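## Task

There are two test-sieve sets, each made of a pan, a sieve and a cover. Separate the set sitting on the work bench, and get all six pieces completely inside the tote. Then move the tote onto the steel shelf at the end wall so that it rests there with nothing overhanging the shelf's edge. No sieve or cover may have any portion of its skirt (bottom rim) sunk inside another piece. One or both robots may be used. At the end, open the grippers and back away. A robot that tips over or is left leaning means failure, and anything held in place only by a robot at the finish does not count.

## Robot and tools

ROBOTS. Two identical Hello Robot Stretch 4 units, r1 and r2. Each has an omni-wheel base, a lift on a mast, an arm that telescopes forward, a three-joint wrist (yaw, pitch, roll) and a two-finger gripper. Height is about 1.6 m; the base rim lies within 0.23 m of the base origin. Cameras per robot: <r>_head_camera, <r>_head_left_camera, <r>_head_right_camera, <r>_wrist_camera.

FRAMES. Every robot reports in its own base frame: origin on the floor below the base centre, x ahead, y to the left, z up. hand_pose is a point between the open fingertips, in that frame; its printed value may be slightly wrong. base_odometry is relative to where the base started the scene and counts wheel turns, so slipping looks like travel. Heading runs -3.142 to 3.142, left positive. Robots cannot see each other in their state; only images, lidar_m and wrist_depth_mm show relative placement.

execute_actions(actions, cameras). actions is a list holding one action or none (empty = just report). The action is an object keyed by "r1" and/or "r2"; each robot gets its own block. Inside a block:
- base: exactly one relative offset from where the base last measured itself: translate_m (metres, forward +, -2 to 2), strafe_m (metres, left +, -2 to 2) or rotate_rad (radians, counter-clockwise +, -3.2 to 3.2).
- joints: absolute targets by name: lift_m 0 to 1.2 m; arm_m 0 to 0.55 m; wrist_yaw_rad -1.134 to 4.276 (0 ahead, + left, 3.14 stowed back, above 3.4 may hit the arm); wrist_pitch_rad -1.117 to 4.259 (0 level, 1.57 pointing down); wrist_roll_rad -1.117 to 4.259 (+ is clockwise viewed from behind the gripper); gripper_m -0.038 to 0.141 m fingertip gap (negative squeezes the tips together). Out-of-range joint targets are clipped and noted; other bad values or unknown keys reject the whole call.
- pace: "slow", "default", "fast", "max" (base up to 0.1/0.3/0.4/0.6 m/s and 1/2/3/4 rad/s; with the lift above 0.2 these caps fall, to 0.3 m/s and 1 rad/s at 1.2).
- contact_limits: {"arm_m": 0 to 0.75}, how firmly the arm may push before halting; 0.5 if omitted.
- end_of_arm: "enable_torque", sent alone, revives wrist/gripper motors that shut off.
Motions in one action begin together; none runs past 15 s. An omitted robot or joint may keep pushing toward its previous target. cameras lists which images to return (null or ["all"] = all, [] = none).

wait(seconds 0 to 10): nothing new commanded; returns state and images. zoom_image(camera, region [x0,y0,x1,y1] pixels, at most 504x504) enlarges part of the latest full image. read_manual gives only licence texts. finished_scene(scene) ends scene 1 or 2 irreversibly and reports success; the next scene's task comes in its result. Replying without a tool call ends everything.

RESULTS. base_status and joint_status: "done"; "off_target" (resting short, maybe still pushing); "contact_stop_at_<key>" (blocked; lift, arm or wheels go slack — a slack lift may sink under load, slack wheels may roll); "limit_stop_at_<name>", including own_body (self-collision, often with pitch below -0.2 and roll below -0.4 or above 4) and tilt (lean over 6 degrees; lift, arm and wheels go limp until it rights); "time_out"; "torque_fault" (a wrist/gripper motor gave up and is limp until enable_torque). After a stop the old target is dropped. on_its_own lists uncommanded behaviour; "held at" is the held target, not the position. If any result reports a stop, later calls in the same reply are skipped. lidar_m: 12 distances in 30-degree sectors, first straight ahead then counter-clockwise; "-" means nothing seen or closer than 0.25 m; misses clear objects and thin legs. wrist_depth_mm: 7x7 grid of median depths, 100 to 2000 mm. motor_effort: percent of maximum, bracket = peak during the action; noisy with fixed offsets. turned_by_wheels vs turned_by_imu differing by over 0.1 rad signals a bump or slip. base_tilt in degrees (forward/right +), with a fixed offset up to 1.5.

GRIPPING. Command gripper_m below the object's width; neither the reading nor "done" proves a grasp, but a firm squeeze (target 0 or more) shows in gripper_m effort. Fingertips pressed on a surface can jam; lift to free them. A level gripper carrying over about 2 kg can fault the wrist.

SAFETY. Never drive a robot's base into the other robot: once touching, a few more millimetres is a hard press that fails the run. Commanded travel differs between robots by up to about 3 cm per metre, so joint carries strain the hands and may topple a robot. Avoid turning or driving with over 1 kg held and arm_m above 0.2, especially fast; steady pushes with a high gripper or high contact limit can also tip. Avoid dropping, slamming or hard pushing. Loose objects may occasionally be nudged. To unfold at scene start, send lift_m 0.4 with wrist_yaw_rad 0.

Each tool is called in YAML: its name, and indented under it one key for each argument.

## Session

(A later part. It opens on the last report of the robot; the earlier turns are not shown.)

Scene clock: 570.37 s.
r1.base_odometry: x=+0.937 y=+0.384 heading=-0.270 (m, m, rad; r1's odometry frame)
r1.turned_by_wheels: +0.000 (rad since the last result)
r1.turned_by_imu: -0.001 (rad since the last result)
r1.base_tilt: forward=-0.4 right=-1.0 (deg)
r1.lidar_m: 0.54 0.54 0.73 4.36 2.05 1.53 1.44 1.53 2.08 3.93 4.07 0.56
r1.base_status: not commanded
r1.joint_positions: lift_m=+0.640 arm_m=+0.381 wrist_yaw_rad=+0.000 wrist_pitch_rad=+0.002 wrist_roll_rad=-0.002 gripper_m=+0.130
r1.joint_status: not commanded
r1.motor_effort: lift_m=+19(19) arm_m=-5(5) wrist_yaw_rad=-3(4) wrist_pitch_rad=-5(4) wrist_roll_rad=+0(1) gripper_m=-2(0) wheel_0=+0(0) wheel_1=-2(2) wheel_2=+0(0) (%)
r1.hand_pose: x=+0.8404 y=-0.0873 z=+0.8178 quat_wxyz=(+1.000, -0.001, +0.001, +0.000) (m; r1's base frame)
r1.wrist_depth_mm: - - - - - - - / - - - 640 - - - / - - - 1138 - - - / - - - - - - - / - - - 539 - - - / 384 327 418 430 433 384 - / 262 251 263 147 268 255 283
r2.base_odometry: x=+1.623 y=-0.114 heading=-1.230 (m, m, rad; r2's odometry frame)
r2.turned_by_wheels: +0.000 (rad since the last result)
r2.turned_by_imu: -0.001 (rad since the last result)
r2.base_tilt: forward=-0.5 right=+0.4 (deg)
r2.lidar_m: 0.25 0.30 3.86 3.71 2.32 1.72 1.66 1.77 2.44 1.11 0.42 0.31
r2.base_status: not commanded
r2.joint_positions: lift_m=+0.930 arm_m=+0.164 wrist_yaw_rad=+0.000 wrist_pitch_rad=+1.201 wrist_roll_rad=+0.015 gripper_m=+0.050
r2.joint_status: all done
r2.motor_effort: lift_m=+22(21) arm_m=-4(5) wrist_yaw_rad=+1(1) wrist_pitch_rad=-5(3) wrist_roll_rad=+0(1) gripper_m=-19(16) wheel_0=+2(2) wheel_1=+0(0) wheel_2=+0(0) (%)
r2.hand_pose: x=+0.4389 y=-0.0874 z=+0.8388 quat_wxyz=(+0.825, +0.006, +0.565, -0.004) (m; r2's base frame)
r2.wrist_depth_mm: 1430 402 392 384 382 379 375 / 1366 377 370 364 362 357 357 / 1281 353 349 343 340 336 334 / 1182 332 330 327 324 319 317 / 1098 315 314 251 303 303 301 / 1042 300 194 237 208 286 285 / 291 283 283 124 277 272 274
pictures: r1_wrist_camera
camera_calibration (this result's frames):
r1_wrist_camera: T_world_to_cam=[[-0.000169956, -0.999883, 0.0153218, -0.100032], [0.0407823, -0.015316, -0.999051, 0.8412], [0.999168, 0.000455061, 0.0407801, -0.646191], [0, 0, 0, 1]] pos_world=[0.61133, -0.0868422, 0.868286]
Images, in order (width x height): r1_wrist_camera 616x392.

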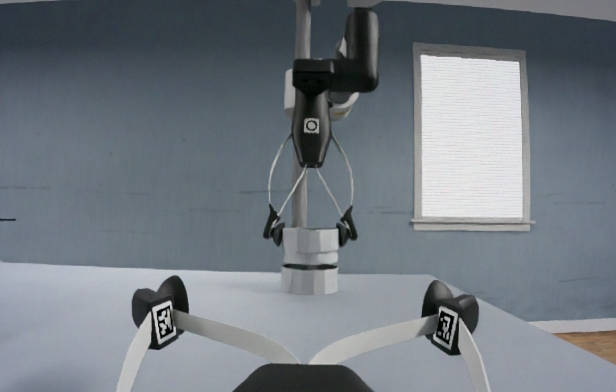

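execute_actions:
  actions:
    - {"r2": {"base": {"strafe_m": -0.55}, "joints": {"lift_m": 1.02, "arm_m": 0.295}}}
  cameras: ["r2_wrist_camera", "r2_head_left_camera"]

Scene clock: 582.20 s.
r1.base_odometry: x=+0.937 y=+0.384 heading=-0.270 (m, m, rad; r1's odometry frame)
r1.turned_by_wheels: +0.000 (rad since the last result)
r1.turned_by_imu: -0.001 (rad since the last result)
r1.base_tilt: forward=-0.4 right=-1.0 (deg)
r1.lidar_m: 0.52 0.56 0.74 4.40 2.02 1.49 1.45 1.52 2.08 3.93 4.10 0.51
r1.base_status: not commanded
r1.joint_positions: lift_m=+0.640 arm_m=+0.381 wrist_yaw_rad=+0.000 wrist_pitch_rad=+0.002 wrist_roll_rad=-0.002 gripper_m=+0.130
r1.joint_status: not commanded
r1.motor_effort: lift_m=+19(18) arm_m=-5(6) wrist_yaw_rad=-2(3) wrist_pitch_rad=-4(4) wrist_roll_rad=-1(1) gripper_m=-1(2) wheel_0=+0(0) wheel_1=-2(2) wheel_2=+0(0) (%)
r1.hand_pose: x=+0.8404 y=-0.0873 z=+0.8178 quat_wxyz=(+1.000, -0.001, +0.001, +0.000) (m; r1's base frame)
r1.wrist_depth_mm: - 976 - - - - - / - 1078 - - - - - / - - - - - - - / - - - - - - - / - - - - - - - / 382 325 415 430 433 382 - / 263 250 263 148 268 256 283
r2.base_odometry: x=+1.104 y=-0.298 heading=-1.230 (m, m, rad; r2's odometry frame)
r2.turned_by_wheels: +0.000 (rad since the last result)
r2.turned_by_imu: -0.002 (rad since the last result)
r2.base_tilt: forward=-0.4 right=+0.3 (deg)
r2.lidar_m: 0.28 0.29 0.41 4.28 2.38 1.76 1.67 1.75 2.47 4.00 0.42 0.30
r2.base_status: done
r2.joint_positions: lift_m=+1.020 arm_m=+0.294 wrist_yaw_rad=+0.000 wrist_pitch_rad=+1.201 wrist_roll_rad=+0.015 gripper_m=+0.050
r2.joint_status: all done
r2.motor_effort: lift_m=+22(21) arm_m=+4(5) wrist_yaw_rad=+1(2) wrist_pitch_rad=-5(6) wrist_roll_rad=+0(1) gripper_m=-13(17) wheel_0=-2(8) wheel_1=+0(4) wheel_2=+0(1) (%)
r2.hand_pose: x=+0.5693 y=-0.0874 z=+0.9288 quat_wxyz=(+0.825, +0.006, +0.565, -0.004) (m; r2's base frame)
r2.wrist_depth_mm: 525 517 424 436 430 492 488 / 492 484 427 466 433 466 462 / 462 452 418 430 424 430 433 / 436 430 415 397 415 402 407 / 410 404 382 250 389 351 392 / 389 384 193 238 208 294 373 / 373 366 362 124 357 322 357
pictures: r2_head_left_camera, r2_wrist_camera
camera_calibration (this result's frames):
r2_wrist_camera: T_world_to_cam=[[-0.0150831, -0.998634, -0.0500311, -0.0210502], [-0.929616, 0.0324322, -0.3671, 0.927862], [0.368221, 0.0409727, -0.928835, 0.880382], [0, 0, 0, 1]] pos_world=[0.538063, -0.0871857, 1.15729]
Images, in order (width x height): r2_head_left_camera 420x672, r2_wrist_camera 616x392.

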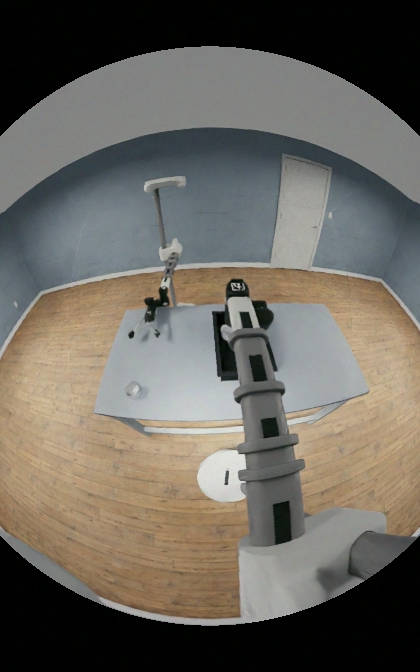

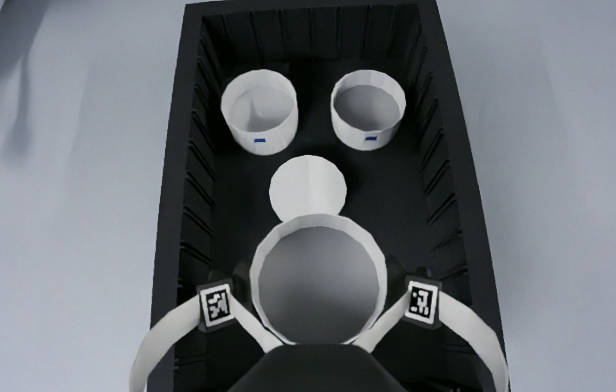

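execute_actions:
  actions:
    - {"r2": {"joints": {"lift_m": 0.903}}}
  cameras: ["r2_wrist_camera"]

Scene clock: 587.57 s.
r1.base_odometry: x=+0.937 y=+0.384 heading=-0.270 (m, m, rad; r1's odometry frame)
r1.turned_by_wheels: +0.000 (rad since the last result)
r1.turned_by_imu: -0.001 (rad since the last result)
r1.base_tilt: forward=-0.4 right=-1.0 (deg)
r1.lidar_m: 0.51 0.55 0.77 4.37 2.05 1.48 1.45 1.48 2.07 3.94 4.08 0.52
r1.base_status: not commanded
r1.joint_positions: lift_m=+0.640 arm_m=+0.381 wrist_yaw_rad=+0.000 wrist_pitch_rad=+0.002 wrist_roll_rad=-0.002 gripper_m=+0.130
r1.joint_status: not commanded
r1.motor_effort: lift_m=+18(19) arm_m=-5(5) wrist_yaw_rad=-2(3) wrist_pitch_rad=-5(4) wrist_roll_rad=-1(1) gripper_m=-1(0) wheel_0=+0(0) wheel_1=-2(2) wheel_2=+0(0) (%)
r1.hand_pose: x=+0.8404 y=-0.0873 z=+0.8178 quat_wxyz=(+1.000, -0.001, +0.001, +0.000) (m; r1's base frame)
r1.wrist_depth_mm: 640 - - - - - - / - 991 - - - - - / - - - - - - - / - - - - - - - / - - - - - - - / 379 327 418 430 433 382 - / 263 251 263 148 270 256 283
r2.base_odometry: x=+1.104 y=-0.298 heading=-1.230 (m, m, rad; r2's odometry frame)
r2.turned_by_wheels: +0.000 (rad since the last result)
r2.turned_by_imu: -0.001 (rad since the last result)
r2.base_tilt: forward=-0.4 right=+0.3 (deg)
r2.lidar_m: 0.28 0.28 0.42 4.27 2.37 1.73 1.68 1.76 2.48 4.02 0.39 0.27
r2.base_status: not commanded
r2.joint_positions: lift_m=+0.903 arm_m=+0.294 wrist_yaw_rad=+0.000 wrist_pitch_rad=+1.201 wrist_roll_rad=+0.015 gripper_m=+0.050
r2.joint_status: all done
r2.motor_effort: lift_m=+14(21) arm_m=+4(4) wrist_yaw_rad=+1(0) wrist_pitch_rad=-5(6) wrist_roll_rad=-1(0) gripper_m=-13(18) wheel_0=-2(2) wheel_1=+0(0) wheel_2=+0(0) (%)
r2.hand_pose: x=+0.5693 y=-0.0874 z=+0.8125 quat_wxyz=(+0.825, +0.006, +0.565, -0.004) (m; r2's base frame)
r2.wrist_depth_mm: 366 271 320 342 324 252 340 / 347 257 324 324 320 253 320 / 324 238 312 286 307 258 208 / 304 235 297 290 293 263 199 / 286 231 282 250 273 268 191 / 268 213 194 238 208 230 193 / 179 193 256 123 251 229 -
pictures: r2_wrist_camera
camera_calibration (this result's frames):
r2_wrist_camera: T_world_to_cam=[[-0.0150831, -0.998634, -0.0500311, -0.0268708], [-0.929616, 0.0324322, -0.3671, 0.885157], [0.368221, 0.0409727, -0.928835, 0.77232], [0, 0, 0, 1]] pos_world=[0.538067, -0.0871857, 1.04095]
Images, in order (width x height): r2_wrist_camera 616x392.

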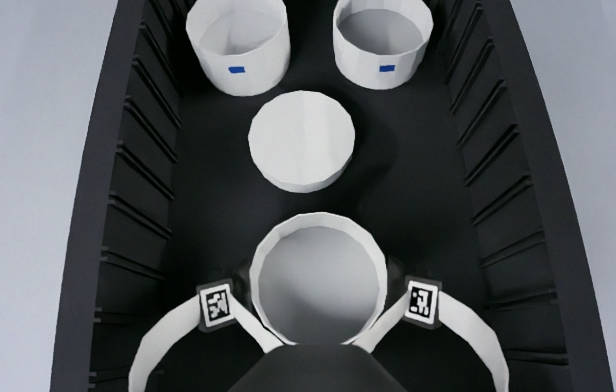

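execute_actions:
  actions:
    - {"r2": {"joints": {"lift_m": 0.896}, "pace": "slow"}}
  cameras: []

execute_actions:
  actions:
    - {"r2": {"joints": {"lift_m": 0.892}, "pace": "slow"}}
  cameras: []

Scene clock: 593.53 s.
r1.base_odometry: x=+0.937 y=+0.384 heading=-0.270 (m, m, rad; r1's odometry frame)
r1.turned_by_wheels: +0.000 (rad since the last result)
r1.turned_by_imu: -0.001 (rad since the last result)
r1.base_tilt: forward=-0.4 right=-1.0 (deg)
r1.lidar_m: 0.52 0.55 0.72 4.39 2.04 1.53 1.46 1.54 2.09 3.92 4.09 0.55
r1.base_status: not commanded
r1.joint_positions: lift_m=+0.640 arm_m=+0.381 wrist_yaw_rad=+0.000 wrist_pitch_rad=+0.002 wrist_roll_rad=-0.002 gripper_m=+0.130
r1.joint_status: not commanded
r1.motor_effort: lift_m=+18(18) arm_m=-5(5) wrist_yaw_rad=-2(3) wrist_pitch_rad=-4(4) wrist_roll_rad=+0(0) gripper_m=-1(1) wheel_0=+0(0) wheel_1=-2(2) wheel_2=+0(0) (%)
r1.hand_pose: x=+0.8404 y=-0.0873 z=+0.8178 quat_wxyz=(+1.000, -0.001, +0.001, +0.000) (m; r1's base frame)
r1.wrist_depth_mm: 654 - - - - - - / - 1008 - - - - - / - - - - - - - / - - - - - - - / - - - - - - - / 382 327 418 433 430 382 - / 259 250 262 147 268 256 283
r2.base_odometry: x=+1.104 y=-0.298 heading=-1.230 (m, m, rad; r2's odometry frame)
r2.turned_by_wheels: +0.000 (rad since the last result)
r2.turned_by_imu: -0.001 (rad since the last result)
r2.base_tilt: forward=-0.5 right=+0.3 (deg)
r2.lidar_m: 0.26 0.29 0.41 4.26 2.36 1.75 1.66 1.74 2.43 4.00 0.43 0.28
r2.base_status: not commanded
r2.joint_positions: lift_m=+0.896 arm_m=+0.294 wrist_yaw_rad=+0.000 wrist_pitch_rad=+1.201 wrist_roll_rad=+0.015 gripper_m=+0.050
r2.joint_status: all done
r2.motor_effort: lift_m=+14(6) arm_m=+4(4) wrist_yaw_rad=+1(1) wrist_pitch_rad=-4(4) wrist_roll_rad=-1(1) gripper_m=-12(14) wheel_0=-2(2) wheel_1=+0(0) wheel_2=+0(0) (%)
r2.hand_pose: x=+0.5693 y=-0.0874 z=+0.8055 quat_wxyz=(+0.825, +0.006, +0.565, -0.004) (m; r2's base frame)
r2.wrist_depth_mm: 357 257 314 332 314 245 334 / 338 239 317 319 314 251 218 / 317 237 304 277 300 258 200 / 294 236 290 283 285 263 196 / 277 232 276 250 266 262 190 / 182 213 193 237 208 230 194 / 172 193 250 123 244 229 -
pictures: none
No camera images: the call's "cameras" was empty. Leave "cameras" out to get every camera's image.

Scene clock: 594.10 s.
r1.base_odometry: x=+0.937 y=+0.384 heading=-0.270 (m, m, rad; r1's odometry frame)
r1.turned_by_wheels: +0.000 (rad since the last result)
r1.turned_by_imu: +0.000 (rad since the last result)
r1.base_tilt: forward=-0.3 right=-1.0 (deg)
r1.lidar_m: 0.54 0.55 0.76 4.36 2.03 1.53 1.44 1.51 2.05 3.94 4.09 0.55
r1.base_status: not commanded
r1.joint_positions: lift_m=+0.640 arm_m=+0.381 wrist_yaw_rad=+0.000 wrist_pitch_rad=+0.002 wrist_roll_rad=-0.002 gripper_m=+0.130
r1.joint_status: not commanded
r1.motor_effort: lift_m=+19(18) arm_m=-5(5) wrist_yaw_rad=-3(2) wrist_pitch_rad=-3(4) wrist_roll_rad=+0(0) gripper_m=+0(1) wheel_0=+0(0) wheel_1=-2(2) wheel_2=+0(0) (%)
r1.hand_pose: x=+0.8404 y=-0.0873 z=+0.8178 quat_wxyz=(+1.000, -0.001, +0.001, +0.000) (m; r1's base frame)
r1.wrist_depth_mm: 654 - - - - - - / - 976 - - - - - / - - - - - - - / - - - - - - - / - - - - - - - / 384 327 415 427 427 382 - / 262 251 262 148 268 255 285
r2.base_odometry: x=+1.104 y=-0.298 heading=-1.230 (m, m, rad; r2's odometry frame)
r2.turned_by_wheels: +0.000 (rad since the last result)
r2.turned_by_imu: +0.000 (rad since the last result)
r2.base_tilt: forward=-0.4 right=+0.3 (deg)
r2.lidar_m: 0.27 0.28 0.43 4.27 2.36 1.72 1.68 1.77 2.45 4.00 0.41 0.28
r2.base_status: not commanded
r2.joint_positions: lift_m=+0.892 arm_m=+0.294 wrist_yaw_rad=+0.000 wrist_pitch_rad=+1.201 wrist_roll_rad=+0.015 gripper_m=+0.050
r2.joint_status: all done
r2.motor_effort: lift_m=+13(10) arm_m=+4(4) wrist_yaw_rad=+1(2) wrist_pitch_rad=-5(5) wrist_roll_rad=-1(0) gripper_m=-14(16) wheel_0=-2(2) wheel_1=+0(0) wheel_2=+0(0) (%)
r2.hand_pose: x=+0.5693 y=-0.0874 z=+0.8016 quat_wxyz=(+0.825, +0.006, +0.565, -0.004) (m; r2's base frame)
r2.wrist_depth_mm: 353 253 307 329 312 245 330 / 334 238 314 312 310 253 211 / 310 237 301 274 296 260 197 / 289 235 287 279 281 264 194 / 189 231 272 250 263 259 190 / 178 213 195 238 208 230 193 / 169 191 247 124 241 229 -
pictures: none
No camera images: the call's "cameras" was empty. Leave "cameras" out to get every camera's image.

execute_actions:
  actions:
    - {"r2": {"joints": {"lift_m": 0.888}, "pace": "slow"}}
  cameras: []

Scene clock: 599.83 s.
r1.base_odometry: x=+0.937 y=+0.384 heading=-0.270 (m, m, rad; r1's odometry frame)
r1.turned_by_wheels: +0.000 (rad since the last result)
r1.turned_by_imu: -0.001 (rad since the last result)
r1.base_tilt: forward=-0.4 right=-1.0 (deg)
r1.lidar_m: 0.53 0.54 0.75 4.40 2.03 1.51 1.44 1.54 2.08 3.94 4.09 0.55
r1.base_status: not commanded
r1.joint_positions: lift_m=+0.640 arm_m=+0.381 wrist_yaw_rad=+0.000 wrist_pitch_rad=+0.002 wrist_roll_rad=-0.002 gripper_m=+0.130
r1.joint_status: not commanded
r1.motor_effort: lift_m=+18(18) arm_m=-5(5) wrist_yaw_rad=-2(2) wrist_pitch_rad=-4(3) wrist_roll_rad=+0(1) gripper_m=-1(2) wheel_0=+0(0) wheel_1=-2(2) wheel_2=+0(0) (%)
r1.hand_pose: x=+0.8404 y=-0.0873 z=+0.8178 quat_wxyz=(+1.000, -0.001, +0.001, +0.000) (m; r1's base frame)
r1.wrist_depth_mm: 640 - - - - - - / - 976 - - - - - / - - - - - - - / - - - - - - - / - - - - - - - / 382 327 413 430 433 382 - / 262 249 264 147 270 255 283
r2.base_odometry: x=+1.104 y=-0.298 heading=-1.230 (m, m, rad; r2's odometry frame)
r2.turned_by_wheels: +0.000 (rad since the last result)
r2.turned_by_imu: -0.001 (rad since the last result)
r2.base_tilt: forward=-0.5 right=+0.3 (deg)
r2.lidar_m: 0.28 0.29 0.44 4.28 2.38 1.72 1.67 1.75 2.44 4.02 0.42 0.30
r2.base_status: not commanded
r2.joint_positions: lift_m=+0.889 arm_m=+0.294 wrist_yaw_rad=+0.000 wrist_pitch_rad=+1.199 wrist_roll_rad=+0.015 gripper_m=+0.050
r2.joint_status: all done
r2.motor_effort: lift_m=+10(13) arm_m=+4(4) wrist_yaw_rad=+1(1) wrist_pitch_rad=+1(5) wrist_roll_rad=+0(1) gripper_m=-11(16) wheel_0=-2(2) wheel_1=+0(0) wheel_2=+0(0) (%)
r2.hand_pose: x=+0.5698 y=-0.0874 z=+0.7980 quat_wxyz=(+0.825, +0.006, +0.564, -0.004) (m; r2's base frame)
r2.wrist_depth_mm: 353 253 307 327 310 244 329 / 334 239 312 312 309 251 211 / 309 238 300 272 294 258 196 / 286 236 285 279 279 263 191 / 188 232 271 249 260 258 193 / 176 213 193 237 205 229 190 / 168 192 246 124 240 229 -
pictures: none
No camera images: the call's "cameras" was empty. Leave "cameras" out to get every camera's image.

execute_actions:
  actions:
    - {"r2": {"joints": {"lift_m": 0.892, "gripper_m": 0.1}, "pace": "slow"}}
  cameras: []

execute_actions:
  actions:
    - {"r2": {"joints": {"lift_m": 1.0}, "pace": "fast"}}
  cameras: ["r2_wrist_camera"]

execute_actions:
  actions:
    - {"r2": {"base": {"strafe_m": 0.55}, "joints": {"arm_m": 0.163, "gripper_m": 0.115}}}
  cameras: []

execute_actions:
  actions:
    - {"r2": {"joints": {"lift_m": 0.885}}}
  cameras: ["r2_wrist_camera", "r1_wrist_camera"]

zoom_image:
  camera: "r1_wrist_camera"
  region: [230, 180, 400, 310]

Scene clock: 611.47 s.
r1.base_odometry: x=+0.937 y=+0.384 heading=-0.270 (m, m, rad; r1's odometry frame)
r1.turned_by_wheels: +0.000 (rad since the last result)
r1.turned_by_imu: -0.001 (rad since the last result)
r1.base_tilt: forward=-0.4 right=-1.0 (deg)
r1.lidar_m: 0.52 0.53 0.76 4.37 2.04 1.50 1.43 1.48 2.09 3.93 4.12 0.56
r1.base_status: not commanded
r1.joint_positions: lift_m=+0.640 arm_m=+0.381 wrist_yaw_rad=+0.000 wrist_pitch_rad=+0.002 wrist_roll_rad=-0.002 gripper_m=+0.130
r1.joint_status: not commanded
r1.motor_effort: lift_m=+19(19) arm_m=-5(5) wrist_yaw_rad=-3(2) wrist_pitch_rad=-4(3) wrist_roll_rad=+0(1) gripper_m=+1(1) wheel_0=+0(0) wheel_1=-2(2) wheel_2=+0(0) (%)
r1.hand_pose: x=+0.8404 y=-0.0873 z=+0.8178 quat_wxyz=(+1.000, -0.001, +0.001, +0.000) (m; r1's base frame)
r1.wrist_depth_mm: 634 - - - - - - / - 1008 - - - - - / - - - - - - - / - - - - - - - / - - - - - - - / 384 327 415 433 436 382 - / 260 249 262 148 268 256 283
r2.base_odometry: x=+1.104 y=-0.298 heading=-1.230 (m, m, rad; r2's odometry frame)
r2.turned_by_wheels: +0.000 (rad since the last result)
r2.turned_by_imu: -0.001 (rad since the last result)
r2.base_tilt: forward=-0.4 right=+0.4 (deg)
r2.lidar_m: 0.25 0.26 0.43 4.26 2.35 1.77 1.67 1.76 2.48 4.04 0.39 0.28
r2.base_status: not commanded
r2.joint_positions: lift_m=+0.892 arm_m=+0.294 wrist_yaw_rad=+0.000 wrist_pitch_rad=+1.200 wrist_roll_rad=+0.015 gripper_m=+0.100
r2.joint_status: all done
r2.motor_effort: lift_m=+19(21) arm_m=+4(4) wrist_yaw_rad=+1(2) wrist_pitch_rad=-1(2) wrist_roll_rad=+0(0) gripper_m=+2(6) wheel_0=-2(2) wheel_1=+0(0) wheel_2=+0(0) (%)
r2.hand_pose: x=+0.5695 y=-0.0874 z=+0.8011 quat_wxyz=(+0.825, +0.006, +0.565, -0.004) (m; r2's base frame)
r2.wrist_depth_mm: 355 257 307 327 312 244 327 / 332 239 312 310 309 251 211 / 310 238 298 274 294 259 196 / 289 236 286 279 281 263 193 / 189 232 272 249 260 257 190 / 178 224 217 238 214 229 191 / 169 193 247 121 242 236 -
pictures: none
No camera images: the call's "cameras" was empty. Leave "cameras" out to get every camera's image.

Scene clock: 612.67 s.
r1.base_odometry: x=+0.937 y=+0.384 heading=-0.270 (m, m, rad; r1's odometry frame)
r1.turned_by_wheels: +0.000 (rad since the last result)
r1.turned_by_imu: +0.000 (rad since the last result)
r1.base_tilt: forward=-0.4 right=-1.0 (deg)
r1.lidar_m: 0.54 0.57 0.74 4.40 2.04 1.50 1.45 1.52 2.07 3.91 4.08 0.54
r1.base_status: not commanded
r1.joint_positions: lift_m=+0.640 arm_m=+0.381 wrist_yaw_rad=+0.000 wrist_pitch_rad=+0.002 wrist_roll_rad=-0.002 gripper_m=+0.130
r1.joint_status: not commanded
r1.motor_effort: lift_m=+18(19) arm_m=-5(5) wrist_yaw_rad=-2(3) wrist_pitch_rad=-5(3) wrist_roll_rad=+1(0) gripper_m=-1(0) wheel_0=+0(0) wheel_1=-2(2) wheel_2=+0(0) (%)
r1.hand_pose: x=+0.8404 y=-0.0873 z=+0.8178 quat_wxyz=(+1.000, -0.001, +0.001, +0.000) (m; r1's base frame)
r1.wrist_depth_mm: - 1008 - - - - - / - 1025 - - - - - / - - - - - - - / - - - - - - - / - - - - - - - / 382 329 415 433 433 384 - / 260 249 264 148 268 255 283
r2.base_odometry: x=+1.104 y=-0.298 heading=-1.230 (m, m, rad; r2's odometry frame)
r2.turned_by_wheels: +0.000 (rad since the last result)
r2.turned_by_imu: +0.000 (rad since the last result)
r2.base_tilt: forward=-0.5 right=+0.3 (deg)
r2.lidar_m: 0.27 0.27 0.41 4.26 2.35 1.74 1.67 1.78 2.46 4.03 0.41 0.28
r2.base_status: not commanded
r2.joint_positions: lift_m=+1.000 arm_m=+0.294 wrist_yaw_rad=+0.000 wrist_pitch_rad=+1.201 wrist_roll_rad=+0.015 gripper_m=+0.100
r2.joint_status: all done
r2.motor_effort: lift_m=+21(27) arm_m=+4(4) wrist_yaw_rad=+2(1) wrist_pitch_rad=-4(3) wrist_roll_rad=-1(1) gripper_m=+1(3) wheel_0=-2(2) wheel_1=+0(0) wheel_2=+0(0) (%)
r2.hand_pose: x=+0.5695 y=-0.0874 z=+0.9090 quat_wxyz=(+0.825, +0.006, +0.565, -0.004) (m; r2's base frame)
r2.wrist_depth_mm: 496 492 415 433 430 462 462 / 469 459 407 424 413 436 439 / 439 433 404 413 410 407 413 / 415 407 399 377 394 345 389 / 392 384 377 377 375 310 370 / 370 362 217 342 213 270 351 / 355 347 345 121 342 293 338
pictures: r2_wrist_camera
camera_calibration (this result's frames):
r2_wrist_camera: T_world_to_cam=[[-0.0152124, -0.998631, -0.050041, -0.0219751], [-0.929369, 0.0325831, -0.367711, 0.921163], [0.368838, 0.0409129, -0.928593, 0.861298], [0, 0, 0, 1]] pos_world=[0.538087, -0.0871975, 1.13742]
Images, in order (width x height): r2_wrist_camera 616x392.

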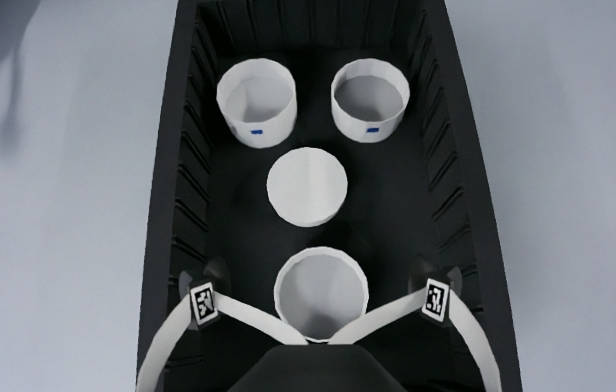

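Scene clock: 615.90 s.
r1.base_odometry: x=+0.937 y=+0.384 heading=-0.270 (m, m, rad; r1's odometry frame)
r1.turned_by_wheels: +0.000 (rad since the last result)
r1.turned_by_imu: -0.001 (rad since the last result)
r1.base_tilt: forward=-0.3 right=-1.0 (deg)
r1.lidar_m: 0.52 0.53 0.75 4.39 2.04 1.52 1.43 1.52 2.09 3.94 4.10 0.56
r1.base_status: not commanded
r1.joint_positions: lift_m=+0.640 arm_m=+0.381 wrist_yaw_rad=+0.000 wrist_pitch_rad=+0.002 wrist_roll_rad=-0.002 gripper_m=+0.130
r1.joint_status: not commanded
r1.motor_effort: lift_m=+19(19) arm_m=-5(5) wrist_yaw_rad=-2(3) wrist_pitch_rad=-4(4) wrist_roll_rad=+0(1) gripper_m=+0(1) wheel_0=+0(0) wheel_1=-2(2) wheel_2=+0(0) (%)
r1.hand_pose: x=+0.8404 y=-0.0873 z=+0.8178 quat_wxyz=(+1.000, -0.001, +0.001, +0.000) (m; r1's base frame)
r1.wrist_depth_mm: - - - 640 - - - / - - - 976 - - - / - - - - - - - / - - - - - - - / - - - - - - - / 379 327 415 433 436 382 - / 263 250 264 148 270 257 283
r2.base_odometry: x=+1.623 y=-0.114 heading=-1.230 (m, m, rad; r2's odometry frame)
r2.turned_by_wheels: +0.000 (rad since the last result)
r2.turned_by_imu: -0.001 (rad since the last result)
r2.base_tilt: forward=-0.5 right=+0.3 (deg)
r2.lidar_m: 0.27 0.29 3.90 3.71 2.33 1.75 1.67 1.73 2.48 1.14 0.42 0.26
r2.base_status: done
r2.joint_positions: lift_m=+1.000 arm_m=+0.164 wrist_yaw_rad=+0.000 wrist_pitch_rad=+1.201 wrist_roll_rad=+0.015 gripper_m=+0.115
r2.joint_status: all done
r2.motor_effort: lift_m=+21(21) arm_m=-4(2) wrist_yaw_rad=+1(2) wrist_pitch_rad=-4(5) wrist_roll_rad=-1(0) gripper_m=+0(0) wheel_0=+2(7) wheel_1=+0(9) wheel_2=+0(2) (%)
r2.hand_pose: x=+0.4390 y=-0.0874 z=+0.9089 quat_wxyz=(+0.825, +0.006, +0.565, -0.004) (m; r2's base frame)
r2.wrist_depth_mm: 1499 1499 484 477 469 466 462 / 1430 1397 455 449 445 439 439 / 1336 442 427 427 424 418 413 / 1255 415 407 402 399 394 392 / 1229 394 384 382 377 375 370 / 1118 368 217 362 353 351 351 / 1098 351 351 120 343 340 338
pictures: none
No camera images: the call's "cameras" was empty. Leave "cameras" out to get every camera's image.

Scene clock: 617.43 s.
r1.base_odometry: x=+0.937 y=+0.384 heading=-0.270 (m, m, rad; r1's odometry frame)
r1.turned_by_wheels: +0.000 (rad since the last result)
r1.turned_by_imu: +0.000 (rad since the last result)
r1.base_tilt: forward=-0.4 right=-1.0 (deg)
r1.lidar_m: 0.52 0.54 0.74 4.41 2.05 1.54 1.43 1.51 2.09 3.94 4.10 0.56
r1.base_status: not commanded
r1.joint_positions: lift_m=+0.640 arm_m=+0.381 wrist_yaw_rad=+0.000 wrist_pitch_rad=+0.002 wrist_roll_rad=-0.002 gripper_m=+0.130
r1.joint_status: not commanded
r1.motor_effort: lift_m=+18(19) arm_m=-5(5) wrist_yaw_rad=-2(2) wrist_pitch_rad=-4(4) wrist_roll_rad=+0(1) gripper_m=+0(1) wheel_0=+0(0) wheel_1=-2(2) wheel_2=+0(0) (%)
r1.hand_pose: x=+0.8404 y=-0.0873 z=+0.8178 quat_wxyz=(+1.000, -0.001, +0.001, +0.000) (m; r1's base frame)
r1.wrist_depth_mm: - - - - - - - / - - - 1060 - - - / - - - 1078 - - - / - - - - - - - / - - - - - - - / 382 327 415 433 439 382 - / 262 251 263 148 268 256 282
r2.base_odometry: x=+1.623 y=-0.114 heading=-1.230 (m, m, rad; r2's odometry frame)
r2.turned_by_wheels: +0.000 (rad since the last result)
r2.turned_by_imu: +0.000 (rad since the last result)
r2.base_tilt: forward=-0.5 right=+0.3 (deg)
r2.lidar_m: 0.26 0.29 3.85 3.72 2.37 1.73 1.66 1.77 2.49 1.11 0.39 0.30
r2.base_status: not commanded
r2.joint_positions: lift_m=+0.885 arm_m=+0.164 wrist_yaw_rad=+0.000 wrist_pitch_rad=+1.201 wrist_roll_rad=+0.015 gripper_m=+0.115
r2.joint_status: all done
r2.motor_effort: lift_m=+13(19) arm_m=-5(4) wrist_yaw_rad=+1(2) wrist_pitch_rad=-4(2) wrist_roll_rad=-1(0) gripper_m=-1(1) wheel_0=+2(2) wheel_1=+0(0) wheel_2=+0(0) (%)
r2.hand_pose: x=+0.4389 y=-0.0874 z=+0.7946 quat_wxyz=(+0.825, +0.006, +0.565, -0.004) (m; r2's base frame)
r2.wrist_depth_mm: 1366 342 336 332 329 325 322 / 1308 320 315 312 309 307 304 / 1182 300 297 294 291 290 287 / 290 283 282 278 277 273 271 / 272 270 267 260 262 258 257 / 256 254 216 250 244 242 245 / 246 243 243 120 239 235 -
pictures: r1_wrist_camera, r2_wrist_camera
camera_calibration (this result's frames):
r1_wrist_camera: T_world_to_cam=[[-0.000169896, -0.999883, 0.0153219, -0.100032], [0.0407822, -0.015316, -0.999051, 0.8412], [0.999168, 0.000455125, 0.04078, -0.646191], [0, 0, 0, 1]] pos_world=[0.61133, -0.0868422, 0.868286]
r2_wrist_camera: T_world_to_cam=[[-0.0151019, -0.998633, -0.0500372, -0.029724], [-0.929469, 0.0324683, -0.36747, 0.757628], [0.368592, 0.0409585, -0.928688, 0.803406], [0, 0, 0, 1]] pos_world=[0.407614, -0.0871885, 1.02303]
Images, in order (width x height): r1_wrist_camera 616x392, r2_wrist_camera 616x392.

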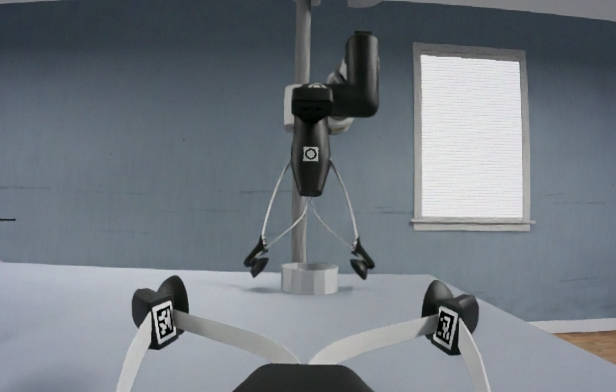

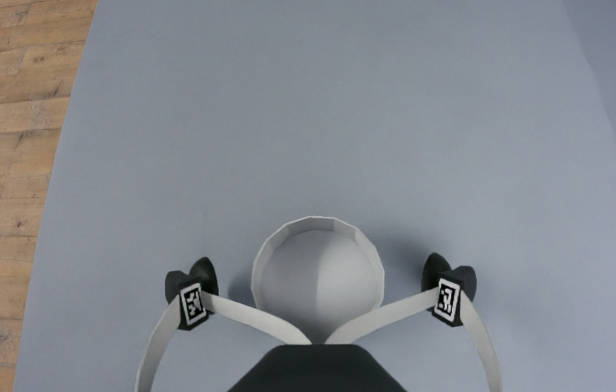

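Region (230, 180, 400, 310) of r1_wrist_camera's 616x392 image, scaled by 2.965; it fills the top 385 rows of this view, and the rest is white.

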